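# Hold a hole punch lever fully pressed down

## Task

Push the hole punch's lever down as far as it goes and finish with the gripper keeping it pressed and motionless, with the punch still upright and sitting on the table; nothing may end up off the table.

## Robot and tools

Robot: one simulated xArm7 (seven revolute joints) carrying a two-finger parallel gripper and a wrist camera. There is a single arm, so every motion argument is one 7-number row, never one list per arm.

Frames. The scene frame has its origin on the table surface directly under the arm base, +z up, +x forward, +y to the left when facing +x. The base may sit slightly tilted. The gripper frame: fingers extend along its +z, and they open and close along its y. The reported end_effector_position (link pinch) lies between the finger pads of a closed hand, about 2 cm short of the fingertips; closing pushes the tips roughly 10 mm further along +z. Printed positions drift from the truth, more at long reach.

The row. Seven numbers, each in [-1, 1]: dx, dy, dz, rx, ry, rz, opening. The first six are an offset, not a pose: they are expressed in the gripper's own axes and counted from the gripper pose shown in the most recent result that reported it (before any such result in the scene, or for a second call inside one reply, from where the hand is when the action begins). Scale: 1.0 equals 0.6 m for dx, dy, dz and 180 degrees for rotation; rx, ry, rz form one rotation vector. The seventh number is absolute: +1 fully open (0.084 m), -1 closed. All zeros is not a pause; it pulls the hand back to the reference pose.

Tools.
- execute_actions {"actions": [...], "pictures": bool}. An empty list only reports the state. One action {"rows": [[7 numbers], ...], "steps": n} runs up to 15 control steps of 1/30 s (default 15); each row is one step, every row measured from the same reference pose, and the last row repeats if rows run short. A wait {"steps": n}, n up to 300, sends nothing and ends n steps after the previous result, so your reply time is included. A rejected call does nothing.
- move {"target": [7 numbers], "speed": m/s}. Target is one row as above (offset in gripper axes from the last shown pose). Speed 0.002 to 0.5, default 0.25; rotation rate up to twice that in rad/s. It drives a straight path of 0.5 to 10 s (longer paths are cut at 10 s), taking the short way round when turning; opening is sent at the start. It does not avoid obstacles, and the real hand can lag, wander or overshoot the speed, mostly with a nearly straight arm. Faster contact hits harder; aiming further past the contact presses harder. Result adds a "move:" line: done (settled near target) or off_target, moving, held, fault, plus distance to target and limits (paced = pose was clipped; held = a check blocked some steps, after which motion may jump faster).
- wait {"seconds": 0 to 10}: lets time pass, sends nothing.
- zoom_image {"camera": "cam_high"|"cam_low"|"cam_wrist", "region": [x0, y0, x1, y1]} in pixels, top-left origin, at most 504 by 504, on the latest full image. Images are 896x504.
- read_manual {"section": "licences"}: licence text only.
The goal must hold at that moment and afterwards.

Control behaviour. Each step the commanded pose is limited to 70 mm and 16 degrees from the measured pose, then damped inverse kinematics follows it, favouring position over orientation. After an action, the arm only continues to the last clipped pose, so check the result and send the remainder. Joints move at most 3.14 rad/s, need 0.16 s to accelerate, and arrive together. No steps are held back here; the simulation keeps running while you think, and an arm blocked by an object keeps pushing until commanded otherwise.

Results. The state line gives end_effector_position (m), end_effector_quat_wxyz, linear and angular velocities, Joint positions in URDF order, joint torques (drive output with offsets and noise, nonzero in free air), and grip_measured (finger opening on the command scale). "Hand target" shows where the controller is now heading. "pose unreachable" and HELD steps mean the clearance check altered or blocked your command (a base mount counts as arm). MOTOR HOT appears from 65 °C; at 80 °C an OVER-TEMPERATURE FAULT brakes the arm until it cools. Holding a load heats motors, even while you think.

Gripping. To hold, command an opening well below grip_measured; lower means tighter, up to about 24 N per pad. Fast closing can squeeze harder.

Avoid. A TORQUE FAULT occurs when contact torque on a joint reaches its load limit (waist and shoulder 46.5 N m; upper arm roll, elbow, forearm roll 27.9; wrist pitch and wrist roll 18.6): the arm backs off, freezes 10 s and drops the rest of the call. So press the lever gently and slowly, do not tip or shove the punch, do not knock anything off the table, and avoid slams, hard hits and dropping items. Joint ranges (rad): waist ±6.283, shoulder -2.059 to 2.094, upper arm roll ±6.283, elbow -0.192 to 3.927, forearm roll ±6.283, wrist pitch -1.693 to 3.142, wrist roll ±6.283.

Cameras cam_high, cam_low and cam_wrist come with calibration (K, distortion, T_world_to_cam), accurate to a few degrees and millimetres.

Each tool is called after "Emit:" by a JSON object that holds its "api" and its "payload", one argument or row to a line.

## Session

Emit:
{"api": "execute_actions", "payload": {
  "actions": []
}}

Scene clock: 0.00 s of 4600.00 s.
end_effector_position=(+0.7997, +0.0748, +0.3051) grip_measured=+1.00 end_effector_quat_wxyz=(+0.105, +0.766, +0.617, +0.149) end_effector_velocity=(-0.000, -0.000, +0.000) end_effector_angular_velocity=(-0.001, -0.000, +0.000)
Joint positions: [ 0.509 -0.622 -0.223  1.196 -0.361  0.613 -1.02   0.084]
Joint velocities: [-0.001 -0.001 -0.    -0.    -0.001  0.     0.    -0.   ]
Joint torques (N m, as the arm reports them, + toward a larger angle): no reading
Motor temperatures (°C, as the motors report them): [31 31 36 38 33 34 33]
Hand target: +0.800, +0.075, +0.305; +0.105, +0.766, +0.617, +0.149

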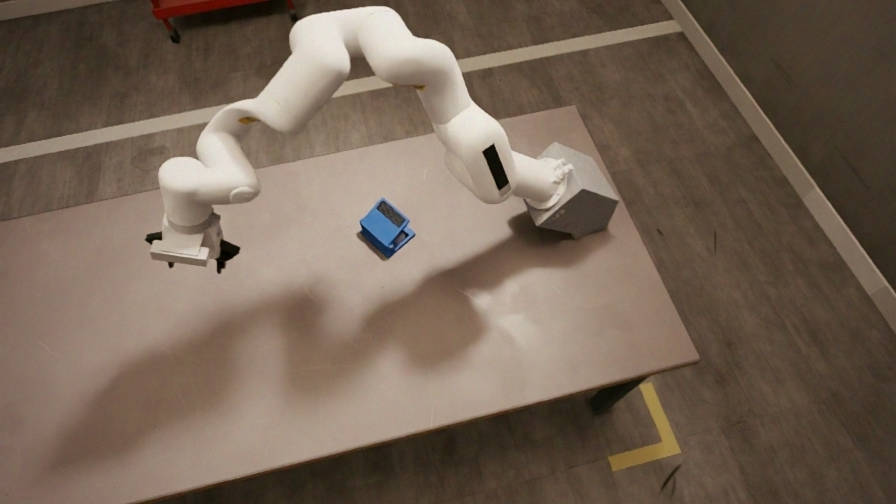

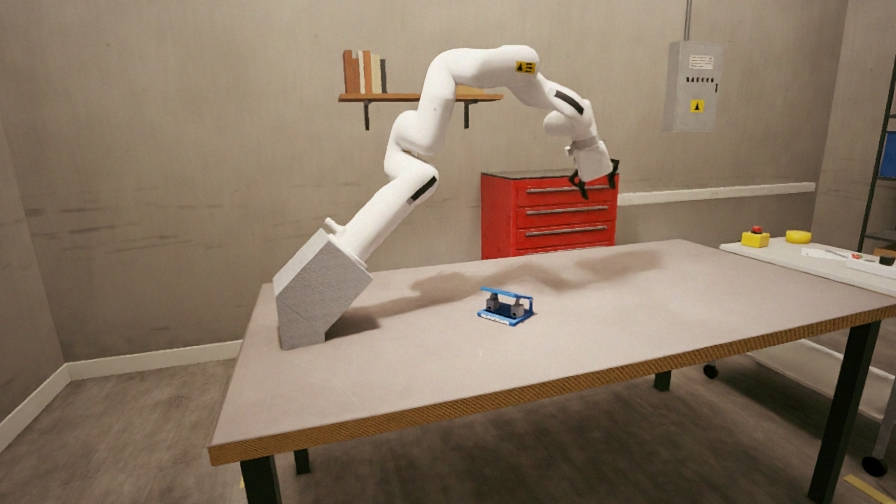

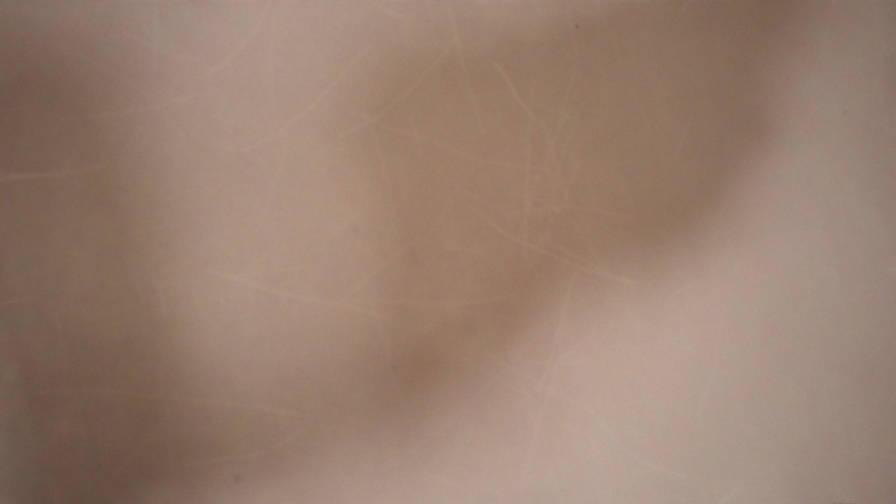

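Emit:
{"api": "zoom_image", "payload": {
  "camera": "cam_high",
  "region": [330, 170, 450, 280]
}}

Emit:
{"api": "zoom_image", "payload": {
  "camera": "cam_low",
  "region": [450, 260, 570, 350]
}}

Region (330, 170, 450, 280) of cam_high's 896x504 image, scaled by 4.200, with more detail than that image has; it fills the top 462 rows of this view, and the rest is white.

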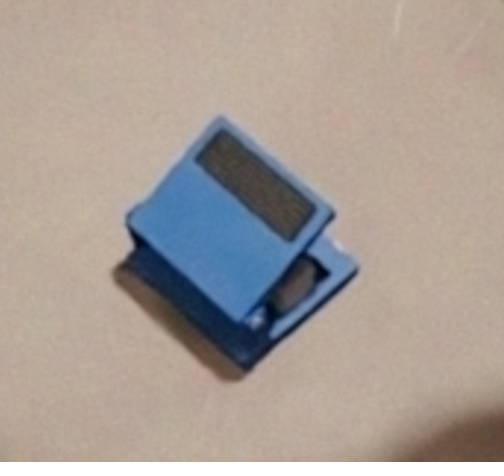

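Region (450, 260, 570, 350) of cam_low's 896x504 image, scaled by 4.200, with more detail than that image has; it fills the top 378 rows of this view, and the rest is white.

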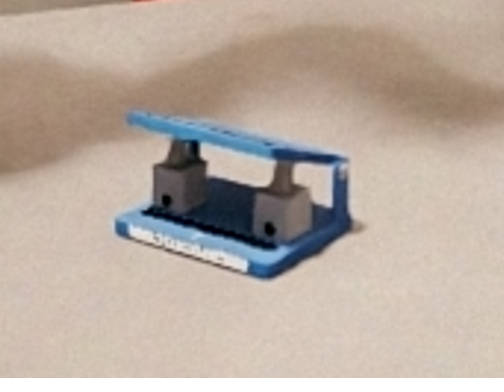

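Emit:
{"api": "move", "payload": {
  "target": [-0.497,-0.627,-0.043,0.119,0.014,-0.249,-1],
  "speed": 0.3
}}

Scene clock: 28.67 s of 4600.00 s.
end_effector_position=(+0.3894, -0.1344, +0.1695) grip_measured=-1.00 end_effector_quat_wxyz=(+0.000, +0.477, +0.879, +0.002) end_effector_velocity=(-0.003, -0.001, -0.000) end_effector_angular_velocity=(+0.000, +0.001, +0.003)
Joint positions: [ 0.141 -1.486 -0.971  0.175 -0.772  0.761 -2.299  0.   ]
Joint velocities: [-0.007 -0.004 -0.009 -0.003 -0.004  0.003 -0.01   0.   ]
Joint torques (N m, as the arm reports them, + toward a larger angle): [-7.63  2.05  6.83 15.3   0.1  -1.82  0.11]
Motor temperatures (°C, as the motors report them): [31 32 36 41 33 34 33]
Hand target: +0.389, -0.135, +0.170; +0.000, +0.477, +0.879, +0.002
Off the commanded pose: 0.001 m, 0 deg.
After step 90, 23.43 s passed at rest.
move: done
camera_calibration (this result's frames):
cam_wrist: T_world_to_cam=[[0.845354, 0.534203, -0.00186395, -0.220263], [0.534197, -0.845313, 0.0089046, -0.257764], [0.00318125, -0.00852326, -0.999959, 0.295013], [0, 0, 0, 1]] pos_world=[0.322958, -0.0977115, 0.296886]

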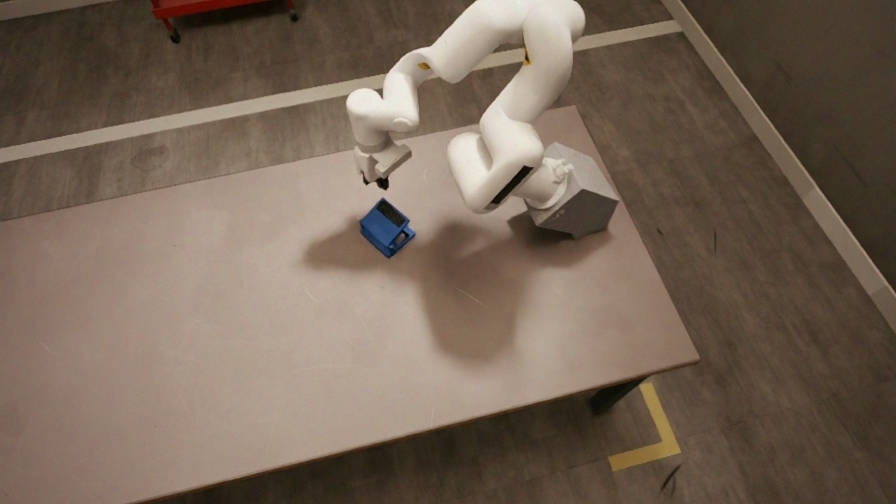

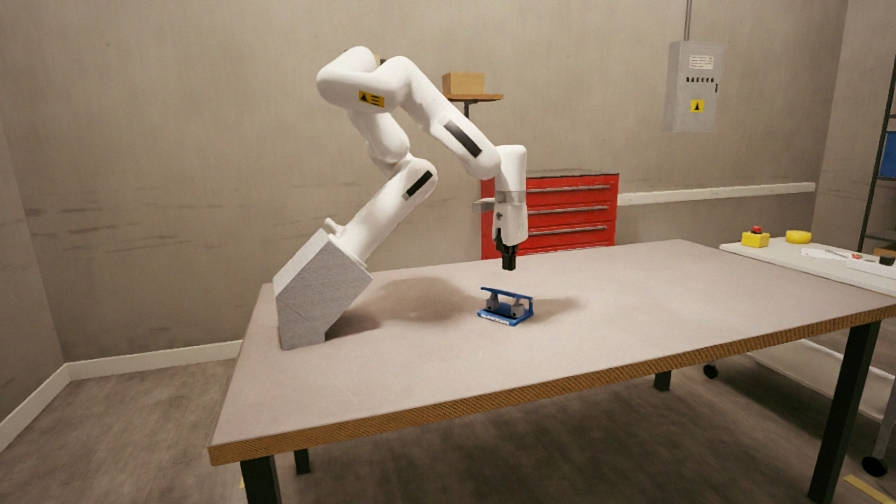

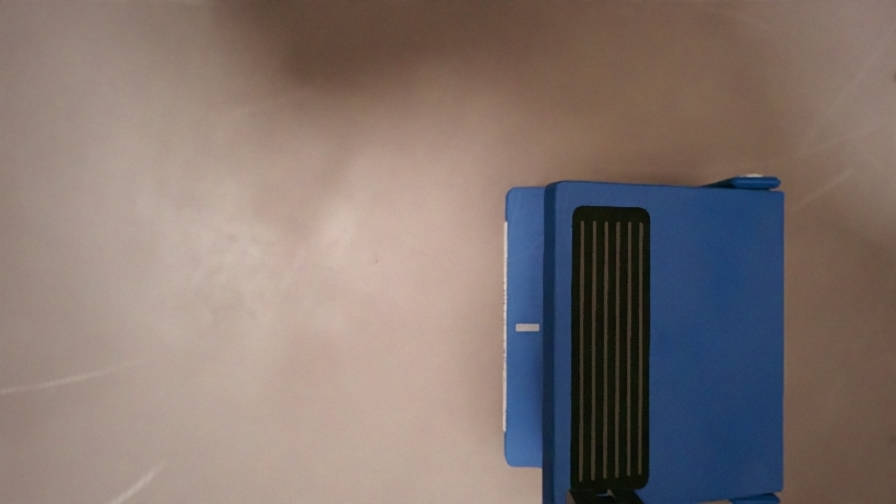

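Emit:
{"api": "move", "payload": {
  "target": [0.055,0.02,0.08,0,0,0,-1],
  "speed": 0.1
}}

Scene clock: 40.03 s of 4600.00 s.
end_effector_position=(+0.3815, -0.1006, +0.1219) grip_measured=-1.00 end_effector_quat_wxyz=(+0.000, +0.477, +0.879, +0.001) end_effector_velocity=(+0.000, +0.001, -0.002) end_effector_angular_velocity=(-0.001, -0.000, -0.000)
Joint positions: [ 0.201 -1.297 -1.034  0.084 -0.941  0.501 -2.135  0.   ]
Joint velocities: [ 0.006  0.018 -0.003 -0.    -0.01  -0.019  0.01   0.   ]
Joint torques (N m, as the arm reports them, + toward a larger angle): [-7.29  1.52  4.41 11.64  0.07 -1.9  -0.2 ]
Motor temperatures (°C, as the motors report them): [31 32 36 41 33 34 33]
Hand target: +0.381, -0.100, +0.122; +0.000, +0.477, +0.879, +0.001
Off the commanded pose: 0.001 m, 0 deg.
After step 90, 7.27 s passed at rest.
move: done
camera_calibration (this result's frames):
cam_wrist: T_world_to_cam=[[0.845736, 0.533597, -0.00243626, -0.231842], [0.533594, -0.845687, 0.00955641, -0.224367], [0.00303896, -0.00938217, -0.999951, 0.247664], [0, 0, 0, 1]] pos_world=[0.315045, -0.0637105, 0.249231]

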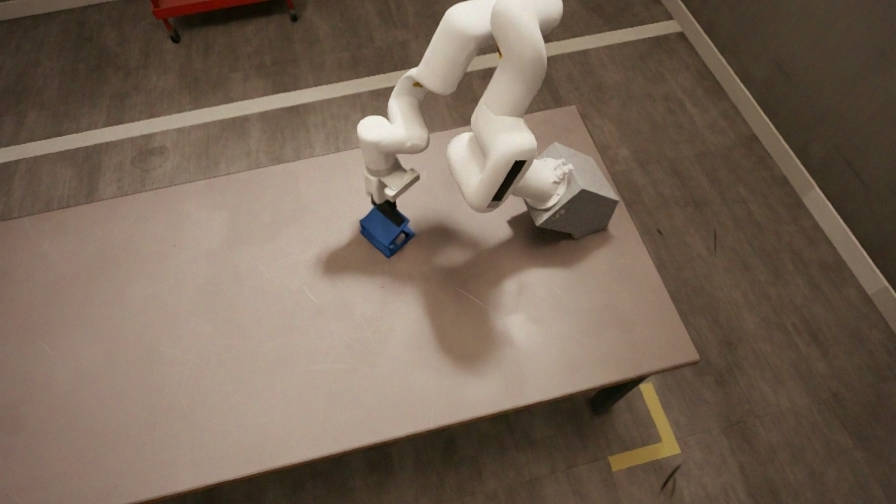

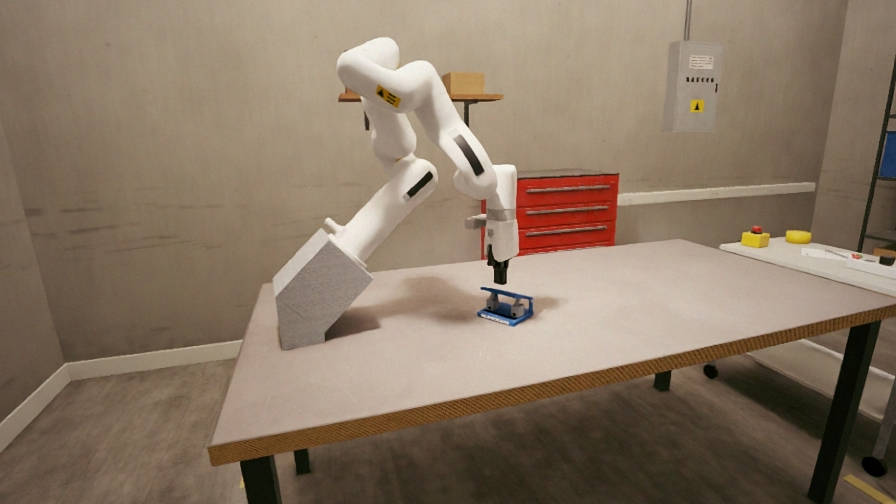

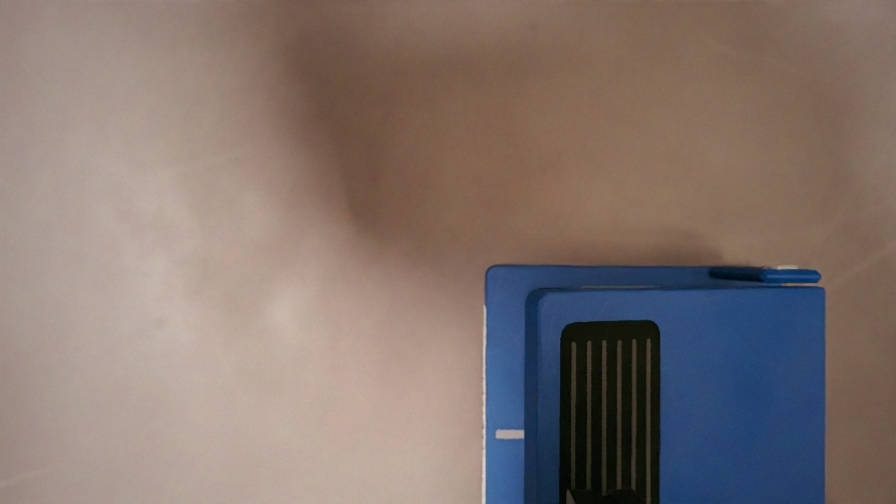

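Emit:
{"api": "move", "payload": {
  "target": [0,0.006,0.07,0,0,0,-1],
  "speed": 0.02
}}

Scene clock: 45.53 s of 4600.00 s.
end_effector_position=(+0.3843, -0.0992, +0.0801) grip_measured=-1.00 end_effector_quat_wxyz=(+0.000, +0.477, +0.879, +0.000) end_effector_velocity=(+0.001, +0.000, -0.001) end_effector_angular_velocity=(-0.002, -0.006, -0.000)
Joint positions: [ 0.343 -0.944 -1.129  0.143 -1.116  0.172 -1.956  0.   ]
Joint velocities: [ 0.002  0.023  0.     0.003 -0.01  -0.028  0.015  0.   ]
Joint torques (N m, as the arm reports them, + toward a larger angle): [-5.59 -0.4   2.26  5.26  0.01 -1.85 -0.27]
Motor temperatures (°C, as the motors report them): [31 32 36 40 33 34 33]
Hand target: +0.384, -0.099, +0.080; +0.000, +0.477, +0.879, +0.000
Off the commanded pose: 0.001 m, 0 deg.
After step 90, 0.10 s passed at rest.
move: done
camera_calibration (this result's frames):
cam_wrist: T_world_to_cam=[[0.846094, 0.533019, -0.00404315, -0.235135], [0.53303, -0.846033, 0.0103633, -0.224138], [0.00210318, -0.0109234, -0.999938, 0.206125], [0, 0, 0, 1]] pos_world=[0.317985, -0.0620451, 0.207485]

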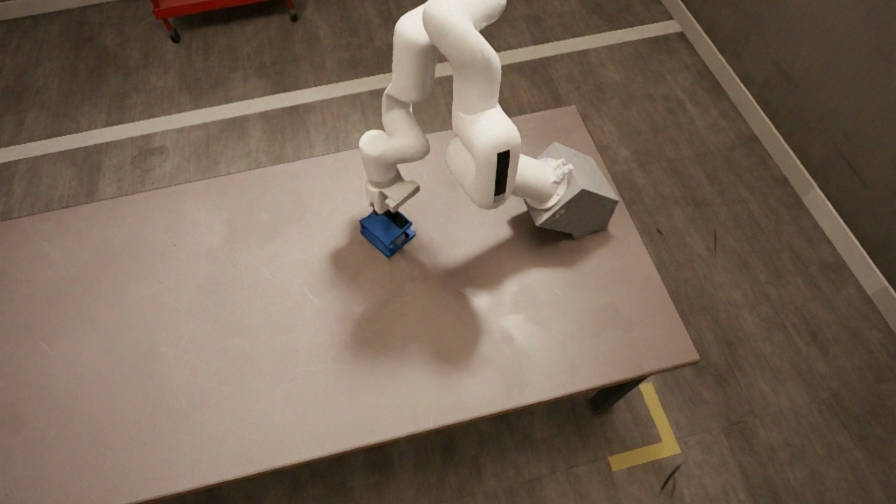

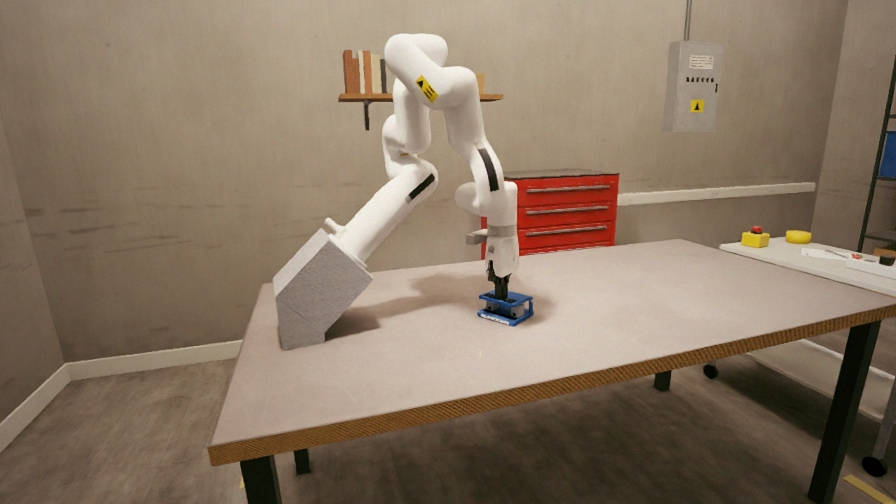

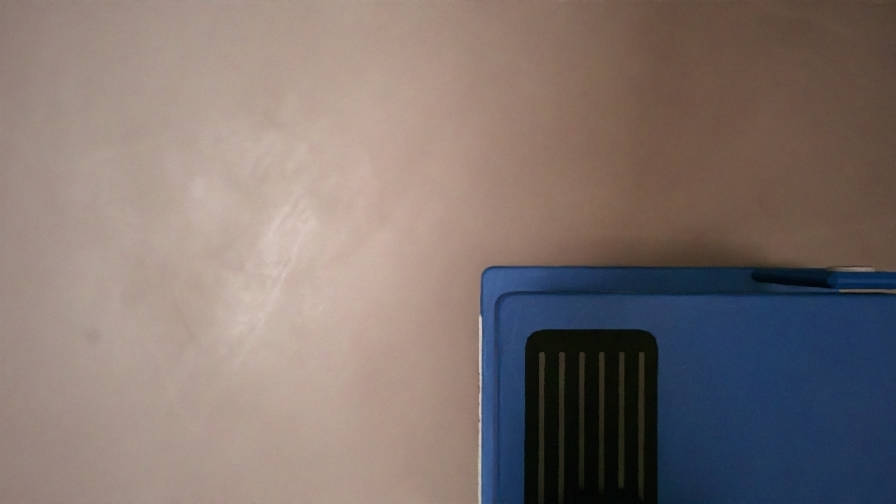

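Lever about level; still moving freely. Further.

Emit:
{"api": "move", "payload": {
  "target": [0,0,0.02,0,0,0,-1],
  "speed": 0.01
}}

Scene clock: 48.13 s of 4600.00 s.
end_effector_position=(+0.3850, -0.1012, +0.0712) grip_measured=-1.00 end_effector_quat_wxyz=(+0.006, +0.481, +0.876, +0.001) end_effector_velocity=(+0.001, -0.002, +0.000) end_effector_angular_velocity=(-0.004, -0.007, -0.009)
Joint positions: [ 0.361 -0.828 -1.147  0.16  -1.151  0.053 -1.903  0.   ]
Joint velocities: [-0.007  0.017  0.002  0.001  0.005 -0.023  0.004  0.   ]
Joint torques (N m, as the arm reports them, + toward a larger angle): [30.24 19.66  0.08 24.55  5.4   2.63  0.36]
Motor temperatures (°C, as the motors report them): [31 32 36 40 33 34 33]
Hand target: +0.384, -0.099, +0.068; +0.000, +0.477, +0.879, +0.000
Off the commanded pose: 0.004 m, 1 deg.
move: off_target
camera_calibration (this result's frames):
cam_wrist: T_world_to_cam=[[0.851041, 0.525093, 0.00263454, -0.237882], [0.524949, -0.850907, 0.0196702, -0.224216], [0.0125704, -0.0153571, -0.999803, 0.192697], [0, 0, 0, 1]] pos_world=[0.317727, -0.0629175, 0.197696]

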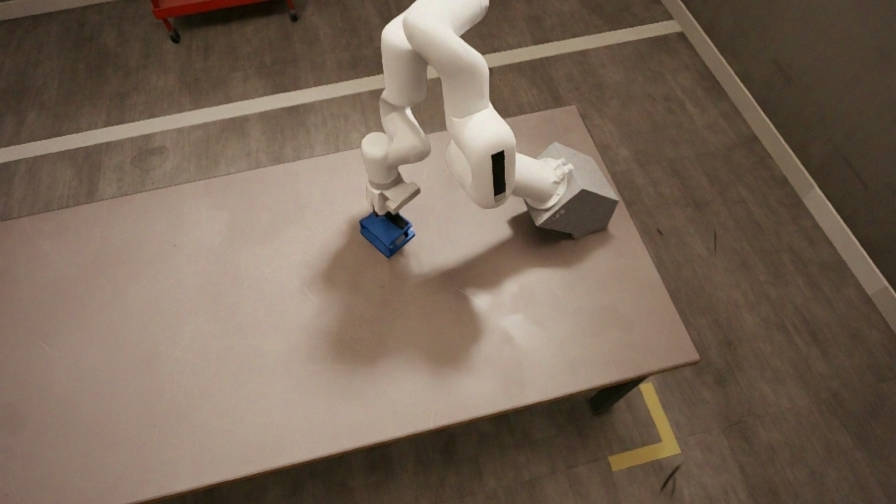

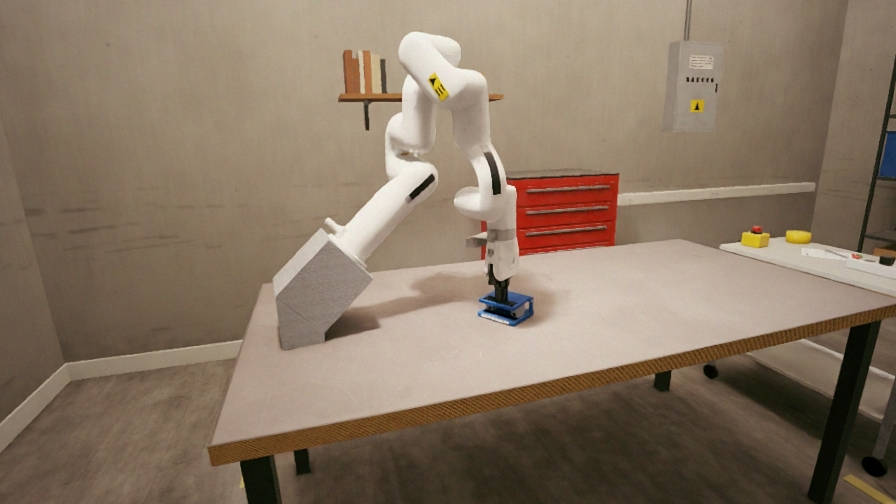

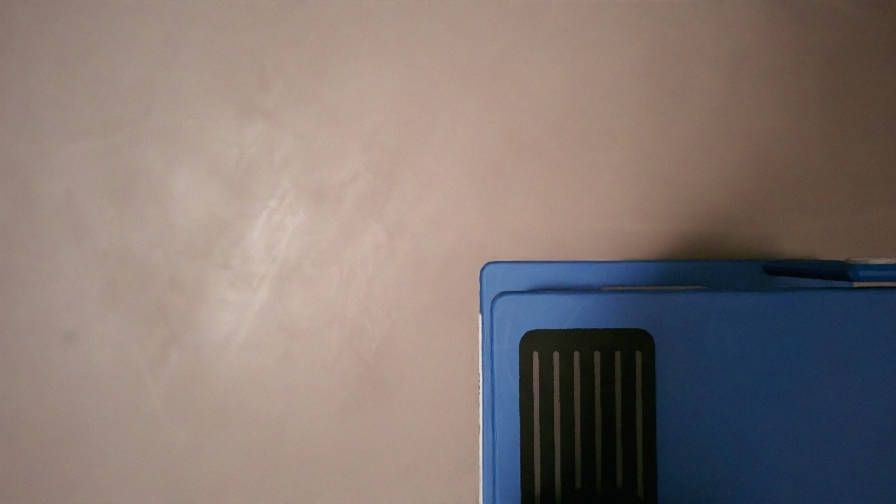

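Emit:
{"api": "zoom_image", "payload": {
  "camera": "cam_low",
  "region": [450, 260, 570, 350]
}}

Emit:
{"api": "execute_actions", "payload": {
  "actions": [],
  "pictures": false
}}

Region (450, 260, 570, 350) of cam_low's 896x504 image, scaled by 4.200, with more detail than that image has; it fills the top 378 rows of this view, and the rest is white.

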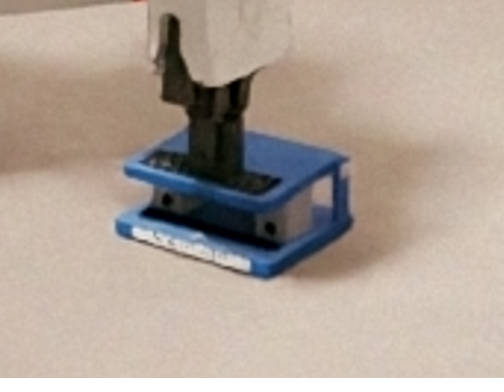

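Scene clock: 50.00 s of 4600.00 s.
end_effector_position=(+0.3851, -0.1013, +0.0712) grip_measured=-1.00 end_effector_quat_wxyz=(+0.006, +0.482, +0.876, +0.001) end_effector_velocity=(-0.001, +0.001, -0.000) end_effector_angular_velocity=(+0.001, +0.002, +0.002)
Joint positions: [ 0.36  -0.827 -1.147  0.16  -1.149  0.052 -1.903  0.   ]
Joint velocities: [-0.     0.002  0.    -0.002 -0.001 -0.001 -0.     0.   ]
Joint torques (N m, as the arm reports them, + toward a larger angle): [29.73 20.07  0.04 25.33  5.84  2.67  0.44]
Motor temperatures (°C, as the motors report them): [32 32 36 40 33 34 33]
Hand target: +0.384, -0.099, +0.068; +0.000, +0.477, +0.879, +0.000
Off the commanded pose: 0.004 m, 1 deg.
Steps of this call (steps 1 to 56: nothing new was sent). Readings (end_effector_position):
1: (+0.3851, -0.1013, +0.0712)
2: (+0.3851, -0.1013, +0.0712)
4: (+0.3851, -0.1013, +0.0712)
8: (+0.3851, -0.1013, +0.0712)
56: the state above

Emit:
{"api": "finished_scene", "payload": {
  "scene": 1
}}

The scene is finished: the task was done.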